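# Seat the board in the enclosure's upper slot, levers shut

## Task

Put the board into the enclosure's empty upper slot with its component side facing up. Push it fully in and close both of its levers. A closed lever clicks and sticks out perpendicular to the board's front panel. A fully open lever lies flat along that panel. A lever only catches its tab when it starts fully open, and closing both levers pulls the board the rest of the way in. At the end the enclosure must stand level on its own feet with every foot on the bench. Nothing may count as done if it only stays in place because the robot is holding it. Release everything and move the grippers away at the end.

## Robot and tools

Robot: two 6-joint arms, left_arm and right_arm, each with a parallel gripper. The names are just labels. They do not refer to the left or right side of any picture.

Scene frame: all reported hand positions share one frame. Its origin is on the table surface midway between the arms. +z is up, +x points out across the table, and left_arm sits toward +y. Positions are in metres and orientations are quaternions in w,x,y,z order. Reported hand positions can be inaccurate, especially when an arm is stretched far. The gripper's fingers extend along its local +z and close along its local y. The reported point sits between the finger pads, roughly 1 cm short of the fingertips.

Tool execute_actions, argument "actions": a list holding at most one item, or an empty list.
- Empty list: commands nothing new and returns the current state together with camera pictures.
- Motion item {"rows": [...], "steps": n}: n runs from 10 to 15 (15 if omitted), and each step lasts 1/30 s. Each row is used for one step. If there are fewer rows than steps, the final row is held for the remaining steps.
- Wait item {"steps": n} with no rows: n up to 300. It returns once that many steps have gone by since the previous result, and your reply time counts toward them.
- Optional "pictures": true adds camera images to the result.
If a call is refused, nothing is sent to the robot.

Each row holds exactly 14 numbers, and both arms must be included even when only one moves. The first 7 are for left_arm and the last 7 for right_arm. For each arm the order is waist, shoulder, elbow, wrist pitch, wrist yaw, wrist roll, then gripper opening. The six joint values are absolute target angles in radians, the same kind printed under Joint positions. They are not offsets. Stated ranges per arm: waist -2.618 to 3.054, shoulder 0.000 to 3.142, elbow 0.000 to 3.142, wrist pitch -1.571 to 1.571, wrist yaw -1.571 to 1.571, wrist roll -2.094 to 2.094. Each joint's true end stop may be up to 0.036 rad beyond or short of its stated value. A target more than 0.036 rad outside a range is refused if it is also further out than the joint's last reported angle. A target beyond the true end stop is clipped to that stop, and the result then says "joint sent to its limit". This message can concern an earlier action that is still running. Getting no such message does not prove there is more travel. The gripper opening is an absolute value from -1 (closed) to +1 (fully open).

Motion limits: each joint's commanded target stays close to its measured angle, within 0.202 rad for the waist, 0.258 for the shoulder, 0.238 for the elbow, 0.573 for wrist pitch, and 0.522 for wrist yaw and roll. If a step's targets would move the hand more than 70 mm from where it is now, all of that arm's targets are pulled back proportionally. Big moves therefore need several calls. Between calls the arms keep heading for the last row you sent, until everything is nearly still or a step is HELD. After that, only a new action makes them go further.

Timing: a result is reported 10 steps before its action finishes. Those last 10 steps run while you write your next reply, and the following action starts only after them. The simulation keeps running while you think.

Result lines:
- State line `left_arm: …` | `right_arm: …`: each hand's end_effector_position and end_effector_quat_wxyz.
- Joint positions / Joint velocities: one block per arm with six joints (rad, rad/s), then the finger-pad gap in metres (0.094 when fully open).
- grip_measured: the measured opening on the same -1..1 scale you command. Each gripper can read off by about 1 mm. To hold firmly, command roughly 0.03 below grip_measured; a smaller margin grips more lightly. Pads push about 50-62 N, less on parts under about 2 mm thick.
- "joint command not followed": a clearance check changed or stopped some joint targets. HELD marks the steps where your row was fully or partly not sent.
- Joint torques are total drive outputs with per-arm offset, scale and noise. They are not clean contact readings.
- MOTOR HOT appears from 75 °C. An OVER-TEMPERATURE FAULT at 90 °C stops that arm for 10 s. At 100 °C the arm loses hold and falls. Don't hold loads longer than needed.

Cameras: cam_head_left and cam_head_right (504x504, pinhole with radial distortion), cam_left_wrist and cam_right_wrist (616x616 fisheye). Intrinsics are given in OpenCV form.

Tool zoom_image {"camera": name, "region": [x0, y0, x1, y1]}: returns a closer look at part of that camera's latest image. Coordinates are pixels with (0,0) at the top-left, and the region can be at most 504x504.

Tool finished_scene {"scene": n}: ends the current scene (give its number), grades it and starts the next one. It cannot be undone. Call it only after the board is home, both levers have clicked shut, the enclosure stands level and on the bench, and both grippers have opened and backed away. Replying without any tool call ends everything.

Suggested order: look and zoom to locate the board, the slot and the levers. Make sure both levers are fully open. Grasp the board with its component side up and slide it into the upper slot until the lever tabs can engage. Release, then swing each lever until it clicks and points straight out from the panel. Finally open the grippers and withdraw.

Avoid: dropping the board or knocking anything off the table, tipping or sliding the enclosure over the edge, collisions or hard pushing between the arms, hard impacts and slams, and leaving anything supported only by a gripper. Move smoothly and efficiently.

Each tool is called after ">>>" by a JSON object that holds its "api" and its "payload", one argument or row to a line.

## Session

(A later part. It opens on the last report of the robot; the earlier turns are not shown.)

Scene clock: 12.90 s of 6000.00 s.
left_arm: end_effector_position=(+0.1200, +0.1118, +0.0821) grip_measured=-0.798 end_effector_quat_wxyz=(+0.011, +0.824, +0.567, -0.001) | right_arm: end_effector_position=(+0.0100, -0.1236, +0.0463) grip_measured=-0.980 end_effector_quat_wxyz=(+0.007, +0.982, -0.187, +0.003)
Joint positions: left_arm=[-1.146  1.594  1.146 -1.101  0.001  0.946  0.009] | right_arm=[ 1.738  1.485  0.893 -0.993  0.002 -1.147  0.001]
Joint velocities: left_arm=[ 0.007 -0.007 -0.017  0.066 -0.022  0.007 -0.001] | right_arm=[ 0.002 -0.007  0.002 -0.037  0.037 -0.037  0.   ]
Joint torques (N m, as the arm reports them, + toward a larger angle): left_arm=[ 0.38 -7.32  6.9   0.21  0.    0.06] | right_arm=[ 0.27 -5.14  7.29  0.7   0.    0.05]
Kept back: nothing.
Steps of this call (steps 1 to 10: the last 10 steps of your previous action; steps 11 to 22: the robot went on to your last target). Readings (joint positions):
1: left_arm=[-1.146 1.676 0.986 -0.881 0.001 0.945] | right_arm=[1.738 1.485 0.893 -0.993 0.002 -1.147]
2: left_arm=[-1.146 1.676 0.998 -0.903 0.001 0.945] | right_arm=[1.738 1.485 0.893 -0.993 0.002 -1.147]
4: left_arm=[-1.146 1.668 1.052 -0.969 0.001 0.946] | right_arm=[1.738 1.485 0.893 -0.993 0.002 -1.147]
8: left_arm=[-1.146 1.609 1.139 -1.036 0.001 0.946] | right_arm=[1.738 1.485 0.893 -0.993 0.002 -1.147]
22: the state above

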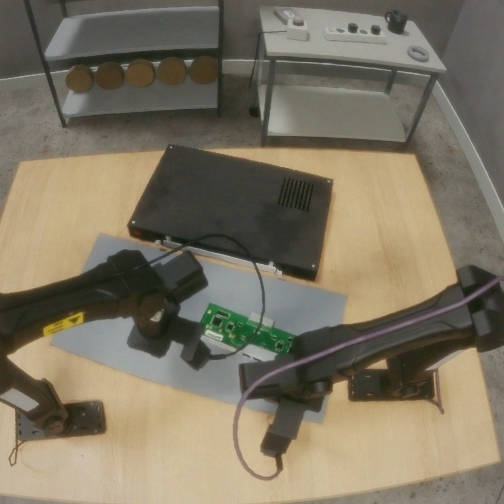

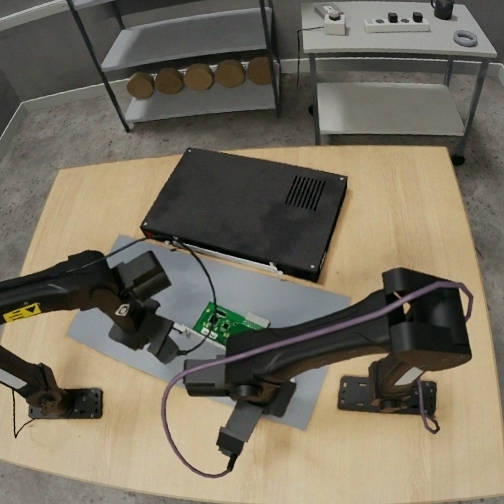

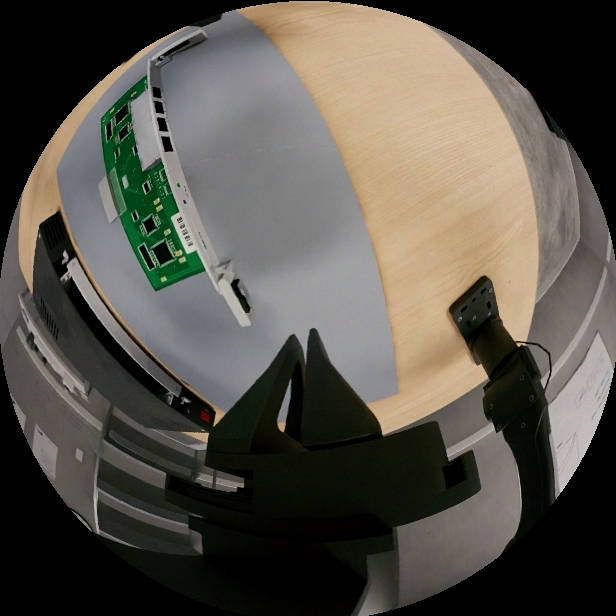

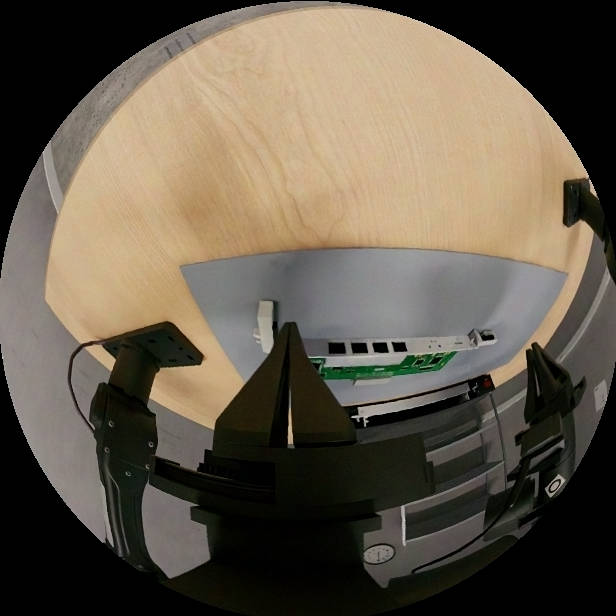

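>>> {"api": "execute_actions", "payload": {
  "actions": [
    {"rows":[[-1.16,1.63,1.22,-1.13,0,0.94,-0.6,1.73,1.48,0.92,-0.99,0,-1.15,-1],[-1.18,1.68,1.28,-1.145,0,0.92,-0.4,1.72,1.48,0.93,-0.99,0,-1.16,-1],[-1.2,1.73,1.34,-1.16,0,0.9,-0.2,1.71,1.48,0.935,-0.99,0,-1.17,-1],[-1.22,1.78,1.4,-1.175,0,0.88,0,1.7,1.48,0.935,-0.99,0,-1.18,-1],[-1.24,1.83,1.46,-1.19,0,0.86,0.2,1.69,1.48,0.935,-0.99,0,-1.19,-1],[-1.26,1.88,1.52,-1.2,0,0.85,0.3,1.68,1.48,0.935,-0.99,0,-1.2,-1],[-1.28,1.93,1.58,-1.21,0,0.83,0.3,1.67,1.48,0.935,-0.99,0,-1.2,-1],[-1.3,1.98,1.64,-1.22,0,0.82,0.3,1.66,1.48,0.935,-0.99,0,-1.2,-1],[-1.32,2.03,1.7,-1.235,0,0.8,0.3,1.656,1.48,0.935,-0.99,0,-1.2,-1],[-1.34,2.07,1.76,-1.25,0,0.79,0.3,1.656,1.48,0.935,-0.99,0,-1.2,-1],[-1.355,2.11,1.81,-1.26,0,0.78,0.3,1.656,1.48,0.935,-0.99,0,-1.2,-1],[-1.362,2.135,1.85,-1.265,0,0.772,0.3,1.656,1.48,0.935,-0.99,0,-1.2,-1],[-1.362,2.145,1.868,-1.265,0,0.772,0.3,1.656,1.48,0.935,-0.99,0,-1.2,-1]],"steps":15}
  ]
}}

>>> {"api": "execute_actions", "payload": {
  "actions": [
    {"steps":28}
  ],
  "pictures": true
}}

Scene clock: 16.17 s of 6000.00 s.
left_arm: end_effector_position=(+0.1292, +0.0776, +0.0927) grip_measured=+0.077 end_effector_quat_wxyz=(+0.006, +0.827, +0.563, +0.001) | right_arm: end_effector_position=(+0.0149, -0.1193, +0.0492) grip_measured=-0.980 end_effector_quat_wxyz=(+0.001, +0.981, -0.192, +0.001)
Joint positions: left_arm=[-1.183  1.723  1.33  -1.166 -0.002  0.919  0.051] | right_arm=[ 1.716  1.485  0.905 -0.993  0.002 -1.158  0.001]
Joint velocities: left_arm=[-0.501  1.399  1.849 -0.227 -0.022 -0.344  0.244] | right_arm=[-0.291  0.017  0.134 -0.022  0.022 -0.256  0.   ]
Joint torques (N m, as the arm reports them, + toward a larger angle): left_arm=[-1.71 -6.49  7.01  0.49  0.07 -0.1 ] | right_arm=[-0.98 -5.21  8.67  0.7   0.03 -0.08]
Steps of this call (steps 1 to 30: the robot went on to your last target; steps 31 to 90: nothing new was sent; then 0.10 s passed at rest; steps 91 to 95: the first 5 steps of this action). Readings (joint positions):
91: left_arm=[-1.146 1.598 1.153 -1.109 0.001 0.946] | right_arm=[1.738 1.485 0.893 -0.993 0.002 -1.147]
92: left_arm=[-1.148 1.612 1.175 -1.126 0.000 0.944] | right_arm=[1.737 1.485 0.894 -0.993 0.002 -1.148]
94: left_arm=[-1.167 1.678 1.269 -1.158 -0.001 0.930] | right_arm=[1.726 1.485 0.901 -0.993 0.002 -1.153]
95: the state above

Scene clock: 17.10 s of 6000.00 s.
left_arm: end_effector_position=(+0.1269, -0.0375, +0.0795) grip_measured=+0.298 end_effector_quat_wxyz=(+0.004, +0.833, +0.554, +0.005) | right_arm: end_effector_position=(+0.0233, -0.1308, +0.0484) grip_measured=-0.980 end_effector_quat_wxyz=(+0.024, +0.979, -0.203, -0.003)
Joint positions: left_arm=[-1.337  2.134  1.838 -1.27  -0.012  0.787  0.061] | right_arm=[ 1.666  1.485  0.901 -1.033 -0.015 -1.186  0.001]
Joint velocities: left_arm=[ 0.002 -0.007  0.007 -0.066  0.022 -0.037 -0.   ] | right_arm=[-0.007 -0.002 -0.012  0.022  0.007  0.007 -0.001]
Joint torques (N m, as the arm reports them, + toward a larger angle): left_arm=[ -1.59 -11.52   8.14   0.36   0.14  -0.16] | right_arm=[-0.94 -5.1   9.57  1.02  0.16 -0.17]
Kept back: nothing.
Steps of this call (steps 1 to 10: the last 10 steps of your previous action; steps 11 to 28: the robot went on to your last target). Readings (joint positions):
1: left_arm=[-1.203 1.773 1.394 -1.171 -0.002 0.907] | right_arm=[1.706 1.485 0.909 -0.993 0.002 -1.164]
2: left_arm=[-1.223 1.824 1.458 -1.174 -0.003 0.894] | right_arm=[1.695 1.485 0.910 -0.993 0.002 -1.169]
4: left_arm=[-1.265 1.928 1.581 -1.182 -0.003 0.868] | right_arm=[1.674 1.485 0.912 -0.992 0.002 -1.176]
8: left_arm=[-1.332 2.104 1.788 -1.217 -0.007 0.827] | right_arm=[1.666 1.485 0.906 -1.023 -0.014 -1.183]
28: the state above

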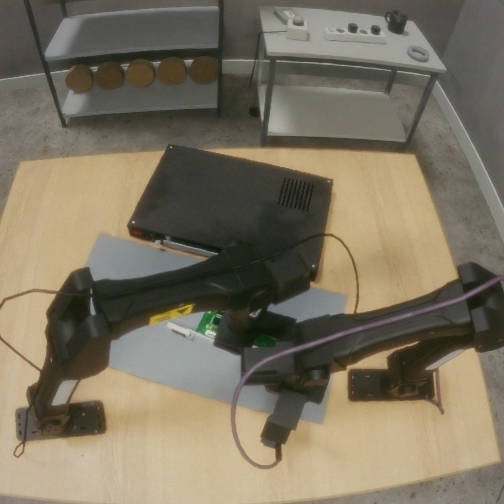

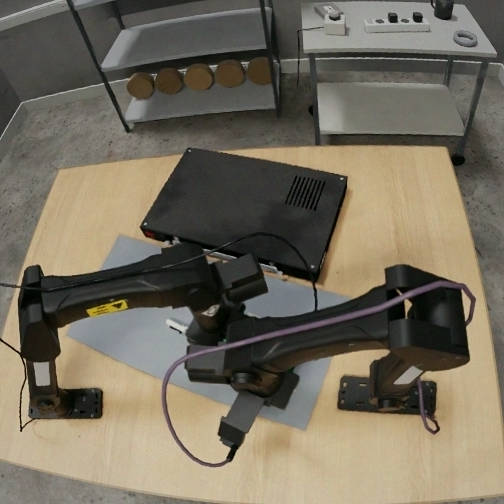

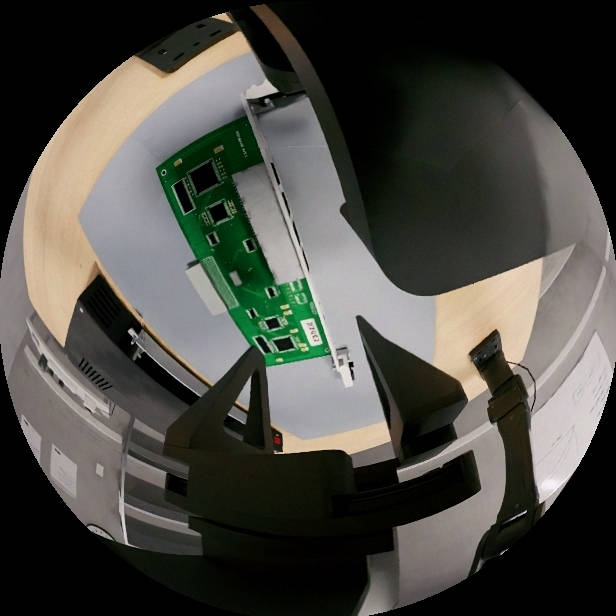

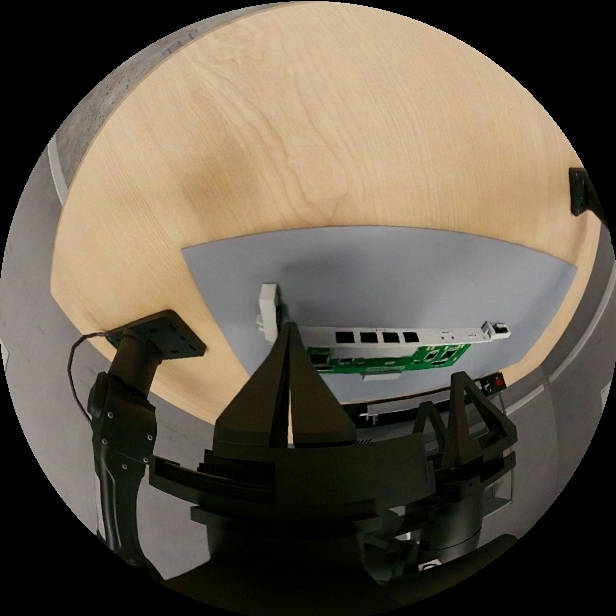

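>>> {"api": "execute_actions", "payload": {
  "actions": [
    {"rows":[[-1.31,2.1,1.8,-1.26,0,0.81,0.2,1.66,1.485,0.935,-0.99,0,-1.2,-1],[-1.29,2.07,1.75,-1.24,0,0.83,0.1,1.66,1.485,0.935,-0.99,0,-1.2,-1],[-1.27,2.04,1.7,-1.22,0,0.85,0,1.66,1.485,0.935,-0.99,0,-1.2,-1],[-1.25,2.01,1.65,-1.19,0,0.87,0,1.66,1.485,0.935,-0.99,0,-1.2,-1],[-1.23,1.98,1.6,-1.16,0,0.89,0,1.66,1.485,0.935,-0.99,0,-1.2,-1],[-1.215,1.955,1.55,-1.13,0,0.91,0,1.66,1.485,0.935,-0.99,0,-1.2,-1],[-1.205,1.935,1.5,-1.11,0,0.93,0,1.66,1.485,0.935,-0.99,0,-1.2,-1],[-1.203,1.925,1.47,-1.095,0,0.94,0,1.66,1.485,0.935,-0.99,0,-1.2,-1]],"steps":15}
  ]
}}

>>> {"api": "execute_actions", "payload": {
  "actions": [
    {"steps":25}
  ],
  "pictures": true
}}

Scene clock: 18.37 s of 6000.00 s.
left_arm: end_effector_position=(+0.1322, -0.0181, +0.0766) grip_measured=+0.005 end_effector_quat_wxyz=(+0.009, +0.831, +0.556, -0.006) | right_arm: end_effector_position=(+0.0240, -0.1238, +0.0482) grip_measured=-0.980 end_effector_quat_wxyz=(+0.010, +0.980, -0.201, -0.004)
Joint positions: left_arm=[-1.297  2.054  1.705 -1.202  0.009  0.823  0.047] | right_arm=[ 1.666  1.485  0.901 -1.006 -0.012 -1.19   0.001]
Joint velocities: left_arm=[ 0.496 -0.896 -1.385  0.564  0.11   0.388 -0.007] | right_arm=[-0.002  0.012  0.007  0.154  0.037 -0.007  0.   ]
Joint torques (N m, as the arm reports them, + toward a larger angle): left_arm=[  2.26 -13.41   4.26  -0.03  -0.26   0.11] | right_arm=[-0.55 -4.7   9.65  0.52  0.13 -0.09]
Steps of this call (steps 1 to 30: the robot went on to your last target; steps 31 to 33: nothing new was sent; steps 34 to 38: the first 5 steps of this action). Readings (joint positions):
34: left_arm=[-1.335 2.132 1.834 -1.268 -0.011 0.789] | right_arm=[1.666 1.485 0.901 -1.032 -0.015 -1.186]
35: left_arm=[-1.331 2.124 1.819 -1.257 -0.006 0.794] | right_arm=[1.666 1.485 0.901 -1.027 -0.014 -1.187]
37: left_arm=[-1.312 2.083 1.750 -1.220 0.005 0.811] | right_arm=[1.666 1.485 0.901 -1.011 -0.012 -1.189]
38: the state above

Scene clock: 19.20 s of 6000.00 s.
left_arm: end_effector_position=(+0.1515, +0.0333, +0.0594) grip_measured=+0.002 end_effector_quat_wxyz=(-0.001, +0.833, +0.554, +0.001) | right_arm: end_effector_position=(+0.0262, -0.1184, +0.0505) grip_measured=-0.980 end_effector_quat_wxyz=(+0.000, +0.980, -0.201, -0.000)
Joint positions: left_arm=[-1.194  1.945  1.478 -1.107 -0.001  0.931  0.047] | right_arm=[ 1.666  1.485  0.91  -0.997 -0.001 -1.19   0.001]
Joint velocities: left_arm=[-0.002 -0.017  0.002 -0.007  0.11  -0.022 -0.001] | right_arm=[-0.007 -0.007  0.012 -0.022 -0.007 -0.081 -0.   ]
Joint torques (N m, as the arm reports them, + toward a larger angle): left_arm=[ -0.6  -12.18   5.06   0.4    0.03   0.08] | right_arm=[-0.53 -4.76  8.84  0.71  0.03 -0.12]
Kept back: nothing.
Steps of this call (steps 1 to 10: the last 10 steps of your previous action; steps 11 to 25: the robot went on to your last target). Readings (joint positions):
1: left_arm=[-1.277 2.023 1.657 -1.186 0.010 0.837] | right_arm=[1.666 1.485 0.901 -1.003 -0.011 -1.190]
2: left_arm=[-1.255 1.994 1.607 -1.171 0.010 0.853] | right_arm=[1.666 1.485 0.903 -1.003 -0.008 -1.190]
4: left_arm=[-1.214 1.952 1.524 -1.156 0.005 0.881] | right_arm=[1.666 1.485 0.907 -1.000 -0.006 -1.190]
8: left_arm=[-1.193 1.945 1.479 -1.142 -0.001 0.911] | right_arm=[1.666 1.485 0.910 -0.997 -0.003 -1.190]
25: the state above

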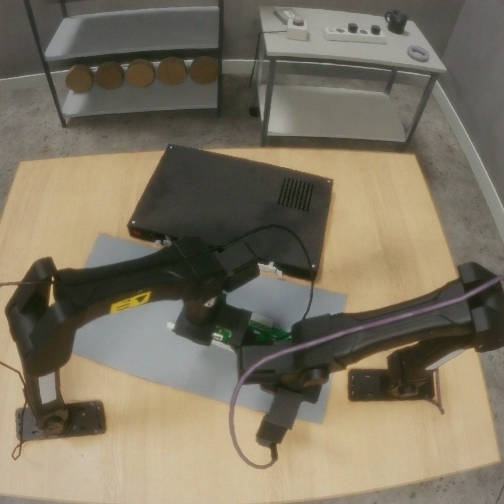

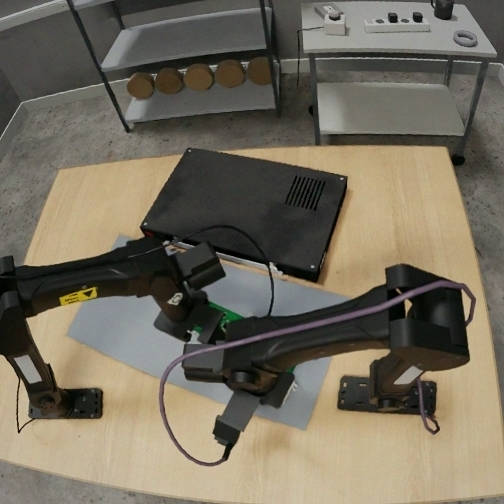

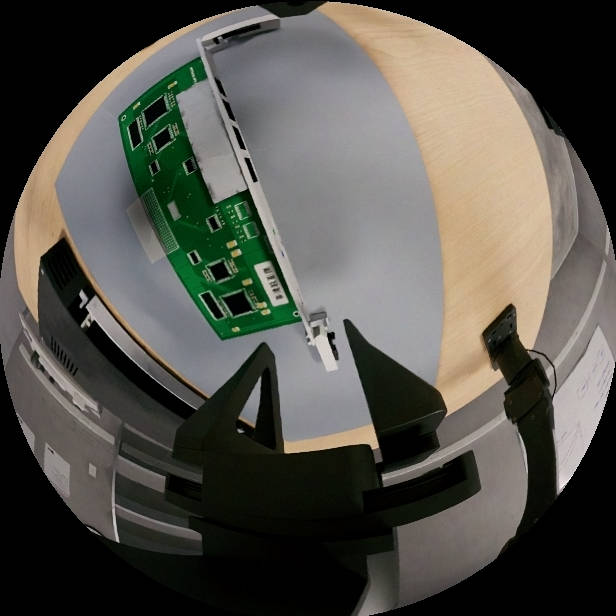

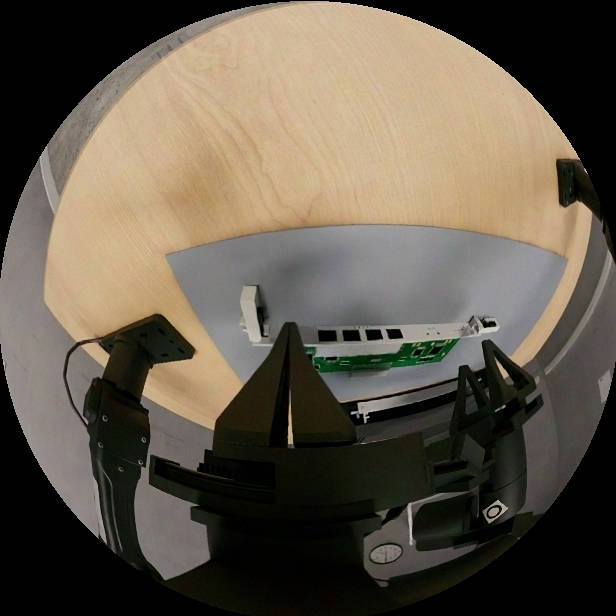

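>>> {"api": "execute_actions", "payload": {
  "actions": [
    {"rows":[[-1.21,1.955,1.5,-1.1,0,0.91,0,1.665,1.49,0.9,-0.98,0,-1.2,-1],[-1.225,1.965,1.52,-1.095,0,0.89,0,1.665,1.497,0.89,-0.96,0,-1.21,-1],[-1.24,1.975,1.53,-1.09,0,0.87,0,1.665,1.504,0.88,-0.94,0,-1.22,-1],[-1.25,1.985,1.53,-1.08,0,0.85,0,1.665,1.511,0.87,-0.92,0,-1.23,-1],[-1.25,1.995,1.51,-1.06,0,0.83,0,1.665,1.518,0.86,-0.9,0,-1.24,-1],[-1.25,2.005,1.49,-1.04,0,0.828,0,1.665,1.525,0.85,-0.88,0,-1.25,-1],[-1.25,2.015,1.48,-1.02,0,0.828,0,1.665,1.532,0.84,-0.865,0,-1.25,-1],[-1.25,2.025,1.47,-1.0,0,0.828,0,1.665,1.536,0.832,-0.855,0,-1.25,-1],[-1.25,2.03,1.465,-0.99,0,0.828,0,1.665,1.536,0.83,-0.855,0,-1.25,-1]],"steps":15}
  ]
}}

>>> {"api": "execute_actions", "payload": {
  "actions": [
    {"steps":25}
  ],
  "pictures": true
}}

Scene clock: 20.37 s of 6000.00 s.
left_arm: end_effector_position=(+0.1477, +0.0235, +0.0575) grip_measured=+0.002 end_effector_quat_wxyz=(+0.004, +0.829, +0.560, +0.001) | right_arm: end_effector_position=(+0.0262, -0.1163, +0.0445) grip_measured=-0.980 end_effector_quat_wxyz=(-0.005, +0.981, -0.194, -0.001)
Joint positions: left_arm=[-1.217  1.962  1.496 -1.097 -0.002  0.893  0.047] | right_arm=[ 1.666  1.491  0.891 -0.96  -0.001 -1.205  0.001]
Joint velocities: left_arm=[-0.31   0.149 -0.017  0.286  0.051 -0.403 -0.001] | right_arm=[-0.002  0.164 -0.237  0.388 -0.007 -0.212  0.001]
Joint torques (N m, as the arm reports them, + toward a larger angle): left_arm=[-0.99 -8.9   6.87  0.18  0.03 -0.09] | right_arm=[-0.03 -3.23  5.18  0.73  0.01 -0.08]
Steps of this call (steps 1 to 15: the robot went on to your last target; steps 16 to 30: nothing new was sent; steps 31 to 35: the first 5 steps of this action). Readings (joint positions):
31: left_arm=[-1.194 1.945 1.478 -1.106 -0.001 0.930] | right_arm=[1.666 1.485 0.910 -0.996 -0.001 -1.190]
32: left_arm=[-1.195 1.946 1.480 -1.106 -0.002 0.925] | right_arm=[1.666 1.485 0.909 -0.992 -0.001 -1.192]
34: left_arm=[-1.207 1.956 1.492 -1.105 -0.002 0.906] | right_arm=[1.666 1.486 0.898 -0.972 -0.001 -1.199]
35: the state above

Scene clock: 21.20 s of 6000.00 s.
left_arm: end_effector_position=(+0.1430, +0.0079, +0.0270) grip_measured=+0.002 end_effector_quat_wxyz=(+0.005, +0.822, +0.570, +0.001) | right_arm: end_effector_position=(+0.0263, -0.1161, +0.0218) grip_measured=-0.980 end_effector_quat_wxyz=(-0.004, +0.984, -0.177, -0.001)
Joint positions: left_arm=[-1.248  2.035  1.475 -1.002 -0.002  0.837  0.047] | right_arm=[ 1.666  1.533  0.832 -0.863 -0.    -1.24   0.001]
Joint velocities: left_arm=[ 0.012  0.022  0.002 -0.051 -0.037 -0.051  0.   ] | right_arm=[ 0.007  0.017  0.002  0.022  0.007 -0.022 -0.001]
Joint torques (N m, as the arm reports them, + toward a larger angle): left_arm=[ -0.18 -11.7    4.88   0.43   0.04  -0.11] | right_arm=[-0.05 -4.77  6.21  0.72  0.02 -0.13]
Kept back: nothing.
Steps of this call (steps 1 to 10: the last 10 steps of your previous action; steps 11 to 25: the robot went on to your last target). Readings (joint positions):
1: left_arm=[-1.227 1.969 1.496 -1.087 -0.002 0.882] | right_arm=[1.666 1.497 0.881 -0.945 -0.001 -1.211]
2: left_arm=[-1.236 1.979 1.496 -1.078 -0.002 0.873] | right_arm=[1.666 1.506 0.871 -0.930 -0.001 -1.217]
4: left_arm=[-1.246 2.001 1.493 -1.052 -0.002 0.860] | right_arm=[1.666 1.522 0.850 -0.905 -0.001 -1.225]
8: left_arm=[-1.248 2.032 1.477 -1.019 -0.002 0.846] | right_arm=[1.666 1.533 0.832 -0.885 -0.000 -1.234]
25: the state above

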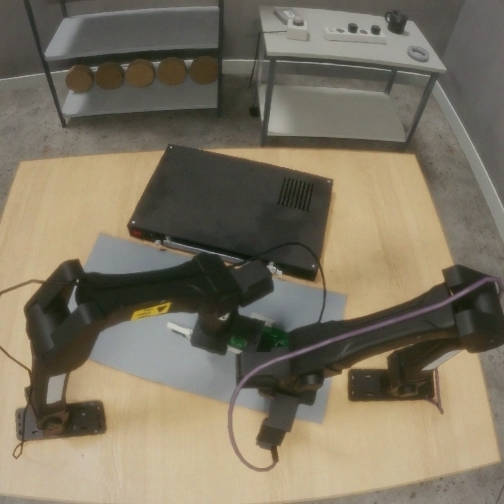

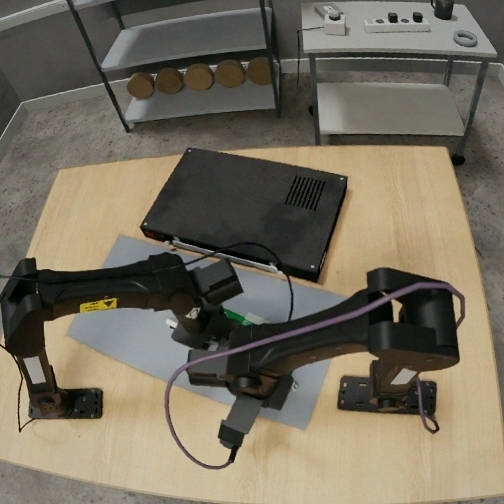

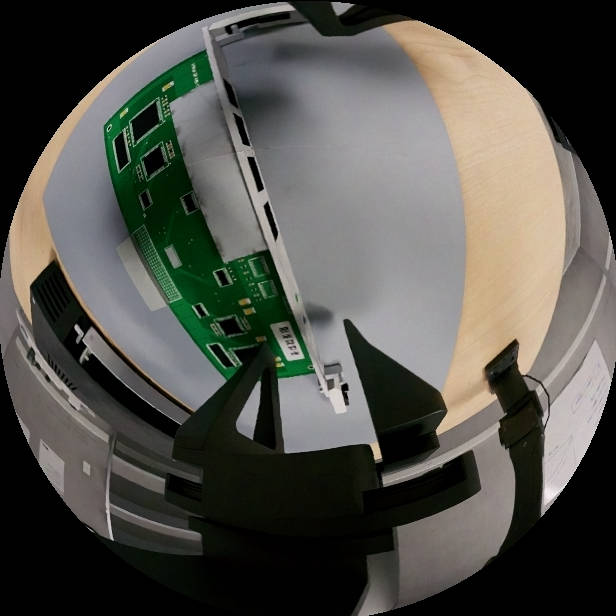

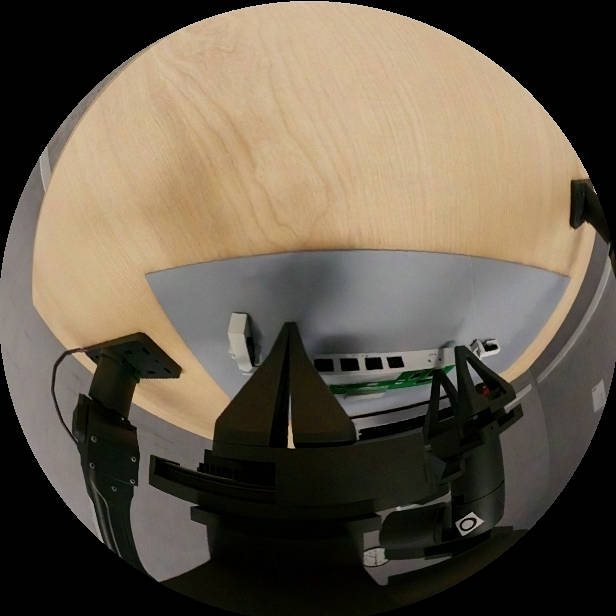

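Centred. Lower left 7 mm, close, then open right.

>>> {"api": "execute_actions", "payload": {
  "actions": [
    {"rows":[[-1.25,2.045,1.465,-0.985,0,0.83,0,1.665,1.534,0.83,-0.86,0,-1.245,-1],[-1.25,2.052,1.465,-0.98,0,0.83,0,1.665,1.534,0.83,-0.86,0,-1.245,-1],[-1.25,2.058,1.465,-0.975,0,0.83,0,1.665,1.534,0.83,-0.86,0,-1.245,-1],[-1.25,2.058,1.465,-0.975,0,0.83,0,1.665,1.534,0.83,-0.86,0,-1.245,-1],[-1.25,2.058,1.465,-0.975,0,0.83,0,1.665,1.534,0.83,-0.86,0,-1.245,-1],[-1.25,2.056,1.465,-0.975,0,0.83,0,1.665,1.534,0.83,-0.86,0,-1.245,-1],[-1.25,2.056,1.465,-0.975,0,0.83,0,1.665,1.534,0.83,-0.86,0,-1.245,-1],[-1.25,2.056,1.465,-0.975,0,0.83,-0.2,1.665,1.534,0.83,-0.86,0,-1.245,-1],[-1.25,2.056,1.465,-0.975,0,0.83,-0.4,1.665,1.534,0.83,-0.86,0,-1.245,-1],[-1.25,2.056,1.465,-0.975,0,0.83,-0.6,1.665,1.534,0.83,-0.86,0,-1.245,-1],[-1.25,2.056,1.465,-0.975,0,0.83,-0.75,1.665,1.534,0.83,-0.86,0,-1.245,-1],[-1.25,2.056,1.465,-0.975,0,0.83,-0.85,1.665,1.534,0.83,-0.86,0,-1.245,-1],[-1.25,2.056,1.465,-0.975,0,0.83,-0.92,1.665,1.534,0.83,-0.86,0,-1.245,-1],[-1.25,2.056,1.465,-0.975,0,0.83,-1,1.665,1.534,0.83,-0.86,0,-1.245,-1]],"steps":15}
  ]
}}

>>> {"api": "execute_actions", "payload": {
  "actions": [
    {"rows":[[-1.25,2.056,1.465,-0.975,0,0.83,-1,1.665,1.534,0.83,-0.86,0,-1.245,-0.85],[-1.25,2.056,1.465,-0.975,0,0.83,-1,1.665,1.534,0.83,-0.86,0,-1.245,-0.7],[-1.25,2.056,1.465,-0.975,0,0.83,-1,1.665,1.534,0.83,-0.86,0,-1.245,-0.56],[-1.25,2.056,1.465,-0.975,0,0.83,-1,1.665,1.534,0.83,-0.86,0,-1.245,-0.43],[-1.25,2.056,1.465,-0.975,0,0.83,-1,1.665,1.534,0.83,-0.86,0,-1.245,-0.3],[-1.25,2.056,1.465,-0.975,0,0.83,-1,1.665,1.534,0.83,-0.86,0,-1.245,-0.17],[-1.25,2.056,1.465,-0.975,0,0.83,-1,1.665,1.534,0.83,-0.86,0,-1.245,-0.04],[-1.25,2.056,1.465,-0.975,0,0.83,-1,1.665,1.534,0.83,-0.86,0,-1.245,0.09],[-1.25,2.056,1.465,-0.975,0,0.83,-1,1.665,1.534,0.83,-0.86,0,-1.245,0.22],[-1.25,2.056,1.465,-0.975,0,0.83,-1,1.665,1.534,0.83,-0.86,0,-1.245,0.35],[-1.25,2.056,1.465,-0.975,0,0.83,-1,1.665,1.534,0.83,-0.86,0,-1.245,0.48],[-1.25,2.056,1.465,-0.975,0,0.83,-1,1.665,1.534,0.83,-0.86,0,-1.245,0.61],[-1.25,2.056,1.465,-0.975,0,0.83,-1,1.665,1.534,0.83,-0.86,0,-1.245,0.74],[-1.25,2.056,1.465,-0.975,0,0.83,-1,1.665,1.534,0.83,-0.86,0,-1.245,0.87],[-1.25,2.056,1.465,-0.975,0,0.83,-1,1.665,1.534,0.83,-0.86,0,-1.245,1]],"steps":15}
  ]
}}

>>> {"api": "execute_actions", "payload": {
  "actions": [
    {"steps":18}
  ],
  "pictures": true
}}

Scene clock: 22.73 s of 6000.00 s.
left_arm: end_effector_position=(+0.1437, +0.0065, +0.0248) grip_measured=+0.002 end_effector_quat_wxyz=(+0.006, +0.821, +0.570, +0.000) | right_arm: end_effector_position=(+0.0263, -0.1160, +0.0218) grip_measured=-0.980 end_effector_quat_wxyz=(-0.004, +0.984, -0.177, -0.001)
Joint positions: left_arm=[-1.248  2.041  1.475 -0.994 -0.002  0.837  0.047] | right_arm=[ 1.666  1.533  0.832 -0.862 -0.    -1.24   0.001]
Joint velocities: left_arm=[ 0.002  0.105  0.002 -0.037 -0.037 -0.007 -0.001] | right_arm=[-0.002 -0.002  0.012 -0.051  0.037 -0.051  0.   ]
Joint torques (N m, as the arm reports them, + toward a larger angle): left_arm=[ -0.17 -10.45   4.91   0.43   0.04  -0.08] | right_arm=[-0.05 -4.95  6.23  0.68  0.02 -0.07]
Steps of this call (steps 1 to 15: the robot went on to your last target; steps 16 to 41: nothing new was sent; steps 42 to 46: the first 5 steps of this action). Readings (joint positions):
42: left_arm=[-1.248 2.035 1.475 -1.002 -0.002 0.837] | right_arm=[1.666 1.533 0.832 -0.862 -0.000 -1.240]
43: left_arm=[-1.248 2.035 1.475 -1.000 -0.002 0.837] | right_arm=[1.666 1.533 0.832 -0.862 -0.000 -1.240]
45: left_arm=[-1.248 2.038 1.475 -0.995 -0.002 0.837] | right_arm=[1.666 1.533 0.832 -0.862 -0.000 -1.240]
46: the state above

Scene clock: 23.23 s of 6000.00 s.
left_arm: end_effector_position=(+0.1441, +0.0053, +0.0208) grip_measured=-0.963 end_effector_quat_wxyz=(+0.005, +0.821, +0.571, +0.000) | right_arm: end_effector_position=(+0.0263, -0.1160, +0.0218) grip_measured=-0.377 end_effector_quat_wxyz=(-0.004, +0.984, -0.177, -0.001)
Joint positions: left_arm=[-1.248  2.052  1.475 -0.984 -0.002  0.834  0.002] | right_arm=[ 1.666  1.533  0.832 -0.862 -0.    -1.24   0.029]
Joint velocities: left_arm=[-0.032  0.012  0.002 -0.051  0.051 -0.051 -0.   ] | right_arm=[-0.002 -0.007  0.002 -0.007  0.007 -0.007  0.15 ]
Joint torques (N m, as the arm reports them, + toward a larger angle): left_arm=[ -0.14 -11.07   4.81   0.39   0.05  -0.05] | right_arm=[-0.04 -4.93  6.24  0.68  0.03 -0.05]
Steps of this call (steps 1 to 10: the last 10 steps of your previous action; steps 11 to 15: the first 5 steps of this action). Readings (joint positions):
11: left_arm=[-1.249 2.052 1.475 -0.986 -0.001 0.834] | right_arm=[1.666 1.533 0.832 -0.862 -0.000 -1.240]
12: left_arm=[-1.248 2.052 1.475 -0.984 -0.001 0.834] | right_arm=[1.666 1.533 0.832 -0.862 -0.000 -1.240]
14: left_arm=[-1.248 2.052 1.475 -0.984 -0.002 0.834] | right_arm=[1.666 1.533 0.832 -0.862 -0.000 -1.240]
15: the state above

Scene clock: 23.83 s of 6000.00 s.
left_arm: end_effector_position=(+0.1446, +0.0059, +0.0208) grip_measured=-0.963 end_effector_quat_wxyz=(+0.004, +0.821, +0.571, +0.002) | right_arm: end_effector_position=(+0.0236, -0.1276, +0.0197) grip_measured=+1.000 end_effector_quat_wxyz=(+0.018, +0.984, -0.177, -0.004)
Joint positions: left_arm=[-1.247  2.052  1.475 -0.986 -0.004  0.835  0.002] | right_arm=[ 1.666  1.533  0.822 -0.894 -0.013 -1.239  0.094]
Joint velocities: left_arm=[ 0.002  0.002  0.002 -0.007  0.051 -0.125 -0.   ] | right_arm=[ 0.002 -0.012 -0.002  0.081  0.051 -0.037  0.   ]
Joint torques (N m, as the arm reports them, + toward a larger angle): left_arm=[ -0.21 -11.04   4.86   0.42   0.09  -0.07] | right_arm=[ 0.01 -4.92  7.02  0.89  0.13 -0.08]
Kept back: nothing.
Steps of this call (steps 1 to 10: the last 10 steps of your previous action; steps 11 to 18: the robot went on to your last target). Readings (joint positions):
1: left_arm=[-1.248 2.052 1.475 -0.984 -0.002 0.834] | right_arm=[1.666 1.533 0.832 -0.862 -0.000 -1.240]
2: left_arm=[-1.248 2.052 1.475 -0.984 -0.002 0.834] | right_arm=[1.666 1.533 0.832 -0.862 -0.000 -1.240]
4: left_arm=[-1.248 2.052 1.475 -0.984 -0.002 0.834] | right_arm=[1.666 1.533 0.832 -0.862 -0.000 -1.240]
8: left_arm=[-1.247 2.052 1.475 -0.985 -0.002 0.834] | right_arm=[1.666 1.533 0.830 -0.874 -0.007 -1.239]
18: the state above

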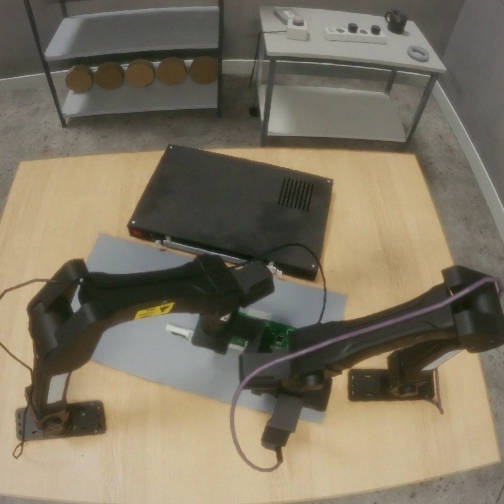

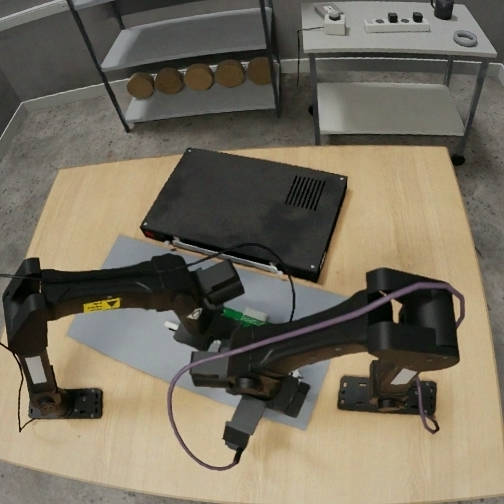

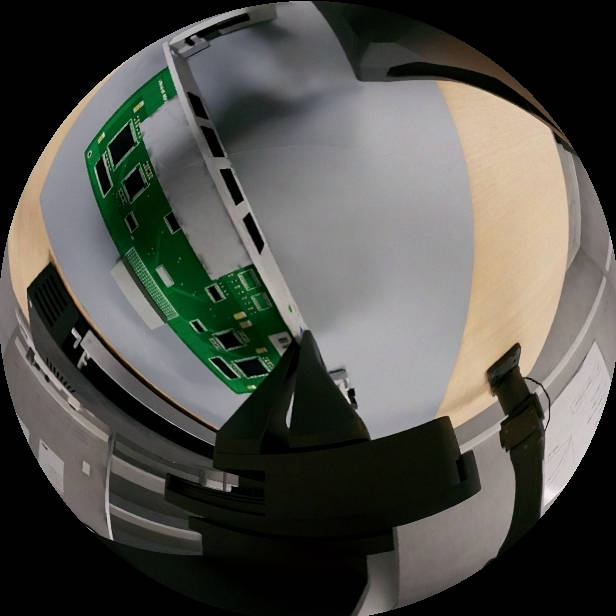

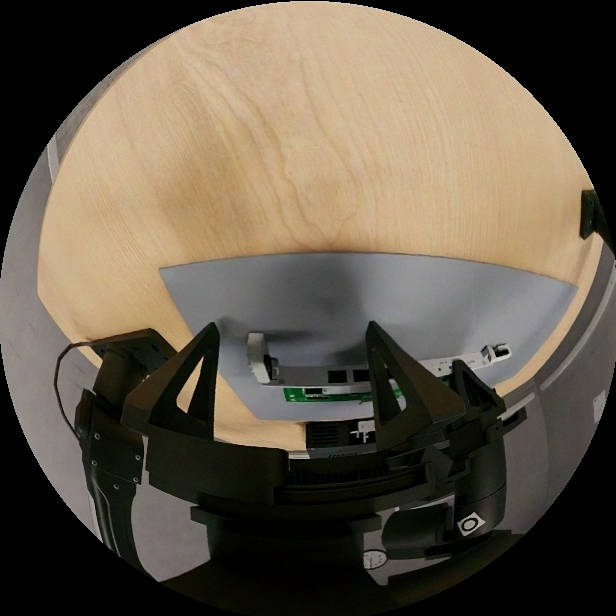

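>>> {"api": "execute_actions", "payload": {
  "actions": []
}}

Scene clock: 25.30 s of 6000.00 s.
left_arm: end_effector_position=(+0.1446, +0.0059, +0.0208) grip_measured=-0.963 end_effector_quat_wxyz=(+0.004, +0.821, +0.571, +0.002) | right_arm: end_effector_position=(+0.0236, -0.1276, +0.0197) grip_measured=+1.000 end_effector_quat_wxyz=(+0.018, +0.984, -0.177, -0.004)
Joint positions: left_arm=[-1.247  2.052  1.475 -0.986 -0.004  0.835  0.002] | right_arm=[ 1.666  1.533  0.822 -0.894 -0.013 -1.239  0.094]
Joint velocities: left_arm=[-0.007 -0.002 -0.002  0.007  0.081  0.007  0.   ] | right_arm=[-0.012  0.002  0.022 -0.037  0.007  0.007  0.   ]
Joint torques (N m, as the arm reports them, + toward a larger angle): left_arm=[ -0.21 -11.04   4.86   0.41   0.06  -0.06] | right_arm=[-0.07 -4.85  7.02  0.92  0.14 -0.08]
Kept back: nothing.
Steps of this call (steps 1 to 15: the robot went on to your last target; steps 16 to 44: nothing new was sent). Readings (joint positions):
1: left_arm=[-1.247 2.052 1.475 -0.986 -0.004 0.835] | right_arm=[1.666 1.533 0.822 -0.894 -0.013 -1.239]
2: left_arm=[-1.247 2.052 1.475 -0.986 -0.004 0.835] | right_arm=[1.666 1.533 0.822 -0.894 -0.013 -1.239]
4: left_arm=[-1.247 2.052 1.475 -0.986 -0.004 0.835] | right_arm=[1.666 1.533 0.822 -0.894 -0.013 -1.239]
8: left_arm=[-1.247 2.052 1.475 -0.986 -0.004 0.835] | right_arm=[1.666 1.533 0.822 -0.894 -0.013 -1.239]
44: the state above
All arms were judged still, so your last target was given up. Only a new action makes them travel on or press farther. Fingers that are still opening or closing keep moving.

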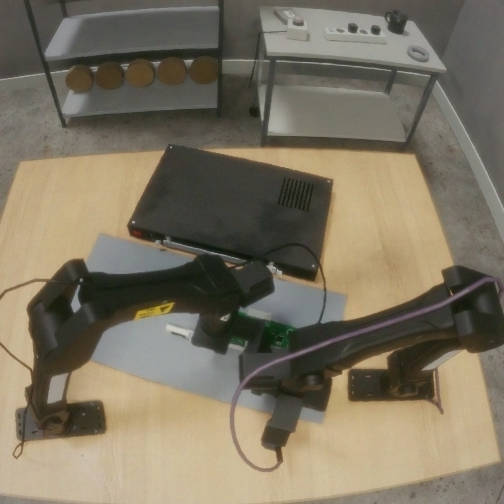

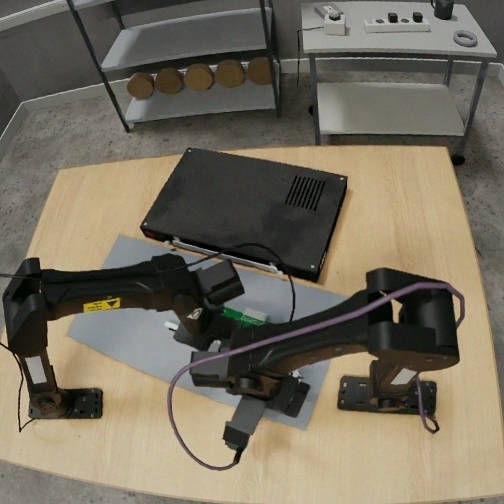

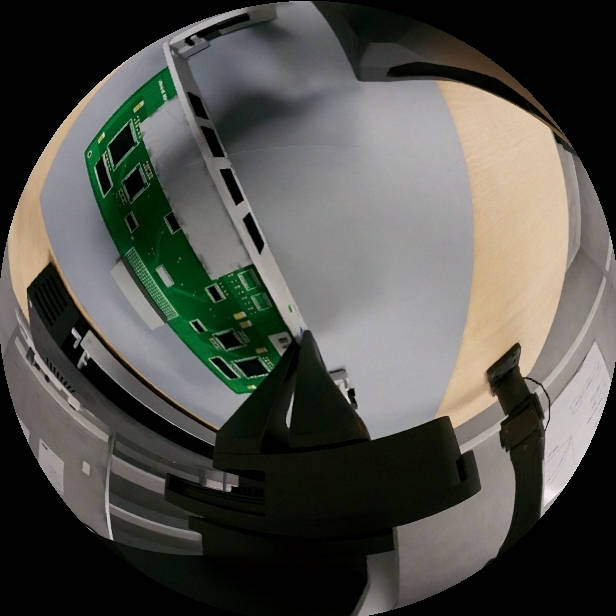

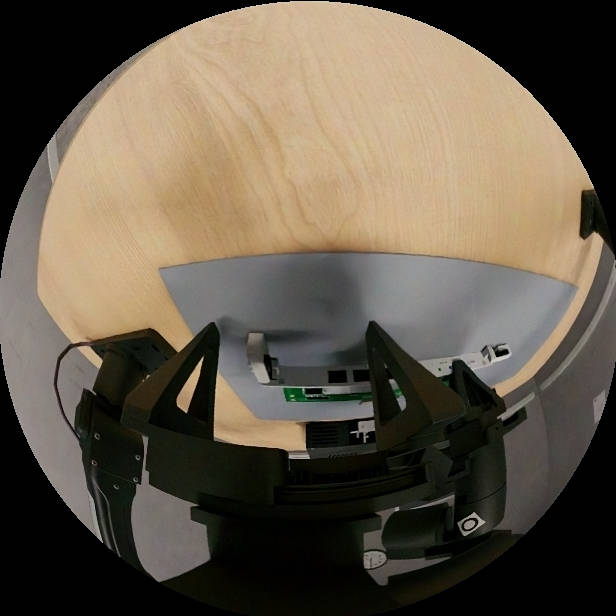

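>>> {"api": "execute_actions", "payload": {
  "actions": [
    {"rows":[[-1.25,2.056,1.465,-0.975,0,0.83,-0.6,1.665,1.534,0.83,-0.86,0,-1.245,1],[-1.25,2.056,1.465,-0.975,0,0.83,-0.6,1.665,1.5,0.9,-0.95,0,-1.245,1],[-1.25,2.056,1.465,-0.975,0,0.83,-0.6,1.665,1.45,0.95,-1.05,0,-1.245,1],[-1.25,2.056,1.465,-0.975,0,0.83,-0.6,1.665,1.4,1.0,-1.15,0,-1.245,1],[-1.25,2.056,1.465,-0.975,0,0.83,-0.6,1.665,1.4,1.0,-1.15,0,-1.245,1],[-1.25,2.056,1.465,-0.975,0,0.83,-0.6,1.665,1.4,1.0,-1.15,0,-1.245,1],[-1.25,2.0,1.5,-1.05,0,0.83,-0.6,1.665,1.4,1.0,-1.15,0,-1.245,1],[-1.25,1.9,1.52,-1.15,0,0.83,-0.6,1.665,1.4,1.0,-1.15,0,-1.245,1]]}
  ]
}}

>>> {"api": "execute_actions", "payload": {
  "actions": [
    {"rows":[[-1.1,1.6,1.3,-1.2,0,0.5,-1,1.5,1.4,1.1,-1.25,0,-0.8,0.3]]}
  ]
}}

>>> {"api": "execute_actions", "payload": {
  "actions": [
    {"rows":[[-0.6,1.0,0.8,-1.2,0,0,-1,1.35,1.5,1.3,-1.37,0,-0.1,0.3]]}
  ]
}}

>>> {"api": "execute_actions", "payload": {
  "actions": [
    {"steps":30}
  ],
  "pictures": true
}}

Scene clock: 26.50 s of 6000.00 s.
left_arm: end_effector_position=(+0.1455, +0.0058, +0.0217) grip_measured=-0.603 end_effector_quat_wxyz=(+0.006, +0.820, +0.573, -0.000) | right_arm: end_effector_position=(+0.0213, -0.1365, +0.0440) grip_measured=+1.000 end_effector_quat_wxyz=(+0.038, +0.984, -0.177, -0.006)
Joint positions: left_arm=[-1.244  2.049  1.475 -0.984 -0.001  0.835  0.019] | right_arm=[ 1.667  1.495  0.889 -1.039 -0.024 -1.239  0.094]
Joint velocities: left_arm=[-0.007 -0.017 -0.002  0.007 -0.037 -0.022  0.001] | right_arm=[-0.022 -0.842  0.818 -1.106  0.183 -0.007  0.   ]
Joint torques (N m, as the arm reports them, + toward a larger angle): left_arm=[ -0.42 -10.84   4.93   0.38   0.01  -0.07] | right_arm=[-0.05 -8.76 11.67  1.07  0.   -0.09]
Steps of this call (steps 1 to 31: nothing new was sent; steps 32 to 36: the first 5 steps of this action). Readings (joint positions):
32: left_arm=[-1.247 2.052 1.475 -0.986 -0.005 0.835] | right_arm=[1.666 1.533 0.822 -0.894 -0.013 -1.239]
33: left_arm=[-1.247 2.052 1.475 -0.986 -0.005 0.835] | right_arm=[1.666 1.533 0.828 -0.904 -0.013 -1.239]
35: left_arm=[-1.246 2.051 1.475 -0.986 -0.001 0.835] | right_arm=[1.666 1.517 0.865 -0.988 -0.025 -1.239]
36: the state above

Scene clock: 27.00 s of 6000.00 s.
left_arm: end_effector_position=(+0.1448, +0.0868, +0.1031) grip_measured=-0.987 end_effector_quat_wxyz=(+0.028, +0.720, +0.693, -0.002) | right_arm: end_effector_position=(+0.0655, -0.1198, +0.1085) grip_measured=+0.307 end_effector_quat_wxyz=(-0.021, +0.921, -0.389, -0.003)
Joint positions: left_arm=[-1.127  1.679  1.32  -1.156 -0.005  0.639  0.001] | right_arm=[ 1.502  1.405  1.076 -1.199  0.003 -0.959  0.061]
Joint velocities: left_arm=[ 0.847 -1.321 -0.364 -0.681 -0.125 -0.842 -0.002] | right_arm=[-0.339 -0.012  0.256 -0.081  0.154  0.989 -0.011]
Joint torques (N m, as the arm reports them, + toward a larger angle): left_arm=[-1.61 -8.11  6.09  0.87  0.17 -0.11] | right_arm=[ 1.8  -4.86  7.65  0.37 -0.19 -0.02]
Steps of this call (steps 1 to 10: the last 10 steps of your previous action; steps 11 to 15: the first 5 steps of this action). Readings (joint positions):
11: left_arm=[-1.237 1.879 1.475 -1.102 -0.008 0.798] | right_arm=[1.649 1.403 1.007 -1.150 -0.012 -1.181]
12: left_arm=[-1.220 1.835 1.424 -1.094 -0.004 0.752] | right_arm=[1.603 1.405 1.026 -1.176 -0.014 -1.107]
14: left_arm=[-1.159 1.727 1.340 -1.133 -0.003 0.671] | right_arm=[1.521 1.405 1.064 -1.196 -0.002 -0.998]
15: the state above

Scene clock: 27.50 s of 6000.00 s.
left_arm: end_effector_position=(+0.1480, +0.1897, +0.1111) grip_measured=-0.988 end_effector_quat_wxyz=(+0.055, +0.454, +0.889, -0.014) | right_arm: end_effector_position=(+0.1069, -0.1077, +0.1379) grip_measured=+0.302 end_effector_quat_wxyz=(-0.016, +0.728, -0.685, -0.006)
Joint positions: left_arm=[-0.864  1.335  1.026 -1.147  0.002  0.237  0.001] | right_arm=[ 1.354  1.496  1.273 -1.315  0.002 -0.397  0.061]
Joint velocities: left_arm=[ 1.805 -2.01  -1.956  0.007  0.007 -1.238  0.   ] | right_arm=[-0.354  0.032  0.408  0.125  0.051  1.956  0.001]
Joint torques (N m, as the arm reports them, + toward a larger angle): left_arm=[-0.32 -6.76  4.88  0.1   0.02 -0.06] | right_arm=[ 1.86 -5.13  6.91  0.12 -0.1  -0.07]
Steps of this call (steps 1 to 10: the last 10 steps of your previous action; steps 11 to 15: the first 5 steps of this action). Readings (joint positions):
11: left_arm=[-1.076 1.572 1.285 -1.163 -0.000 0.463] | right_arm=[1.480 1.419 1.110 -1.270 -0.003 -0.756]
12: left_arm=[-1.040 1.523 1.221 -1.138 0.005 0.391] | right_arm=[1.442 1.451 1.165 -1.313 -0.007 -0.658]
14: left_arm=[-0.927 1.402 1.091 -1.145 0.003 0.281] | right_arm=[1.372 1.491 1.252 -1.317 -0.001 -0.471]
15: the state above

Scene clock: 28.50 s of 6000.00 s.
left_arm: end_effector_position=(+0.1221, +0.2726, +0.1088) grip_measured=-0.988 end_effector_quat_wxyz=(+0.084, +0.226, +0.971, -0.012) | right_arm: end_effector_position=(+0.1062, -0.1169, +0.1410) grip_measured=+0.302 end_effector_quat_wxyz=(-0.000, -0.620, +0.785, -0.003)
Joint positions: left_arm=[-0.605  1.001  0.812 -1.213 -0.012  0.009  0.001] | right_arm=[ 1.346  1.496  1.286 -1.364  0.004 -0.111  0.061]
Joint velocities: left_arm=[ 0.002  0.022 -0.007 -0.066  0.037  0.007 -0.001] | right_arm=[-0.002  0.002 -0.012  0.051 -0.037  0.037 -0.   ]
Joint torques (N m, as the arm reports them, + toward a larger angle): left_arm=[ 0.29 -1.38  5.18  0.7   0.15 -0.1 ] | right_arm=[ 0.43 -4.75  8.14  0.57 -0.02  0.05]
Kept back: nothing.
Steps of this call (steps 1 to 10: the last 10 steps of your previous action; steps 11 to 30: the robot went on to your last target). Readings (joint positions):
1: left_arm=[-0.799 1.263 0.959 -1.150 0.000 0.197] | right_arm=[1.347 1.496 1.282 -1.316 0.004 -0.339]
2: left_arm=[-0.729 1.185 0.896 -1.156 -0.001 0.161] | right_arm=[1.346 1.496 1.285 -1.323 0.004 -0.292]
4: left_arm=[-0.623 1.056 0.822 -1.194 -0.012 0.104] | right_arm=[1.346 1.496 1.286 -1.336 0.004 -0.227]
8: left_arm=[-0.605 1.001 0.812 -1.214 -0.012 0.047] | right_arm=[1.346 1.496 1.286 -1.354 0.004 -0.158]
30: the state above
All arms were judged still, so your last target was given up. Only a new action makes them travel on or press farther. Fingers that are still opening or closing keep moving.

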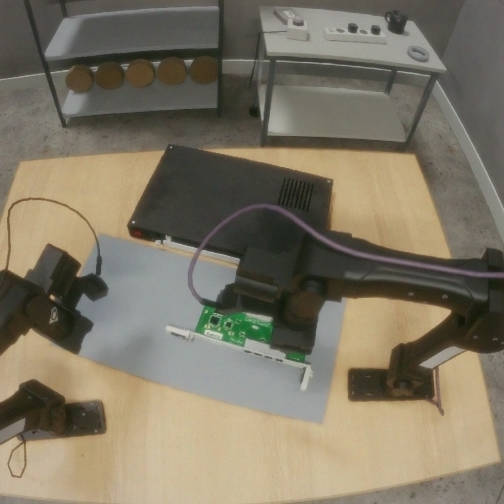

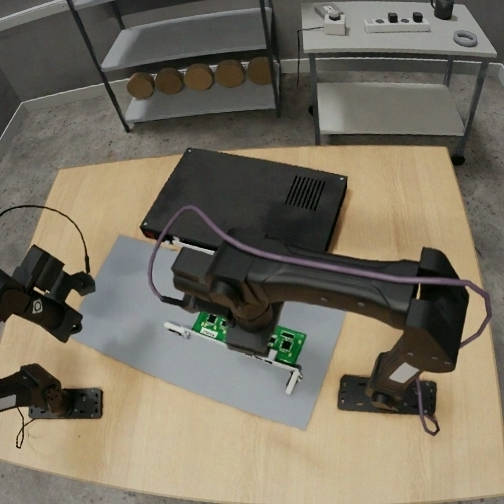

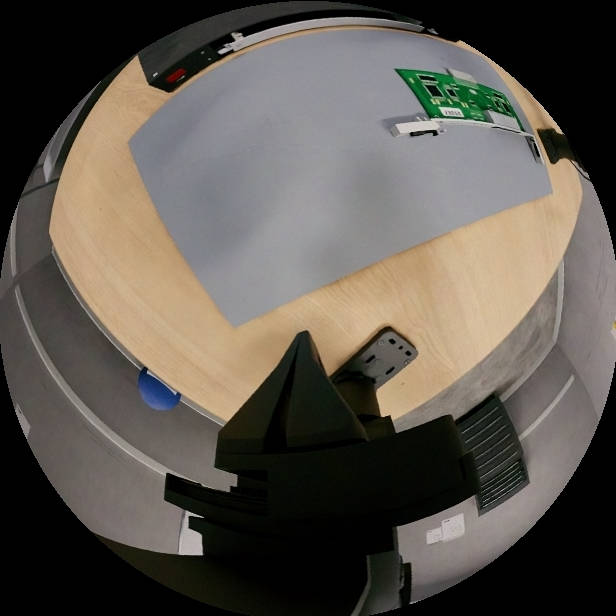

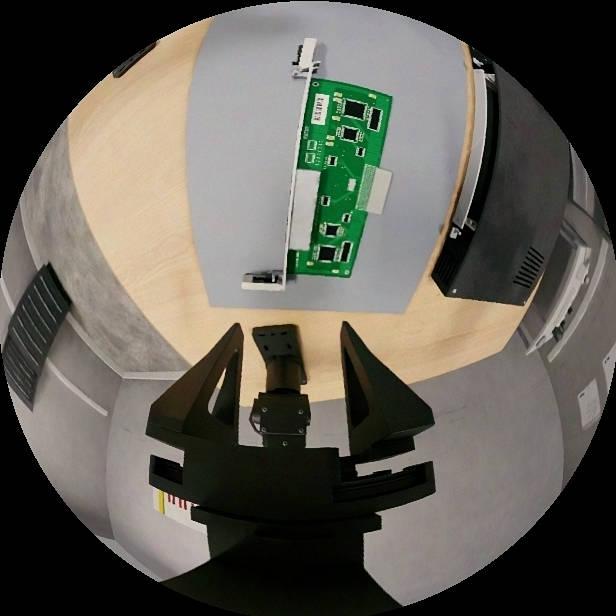

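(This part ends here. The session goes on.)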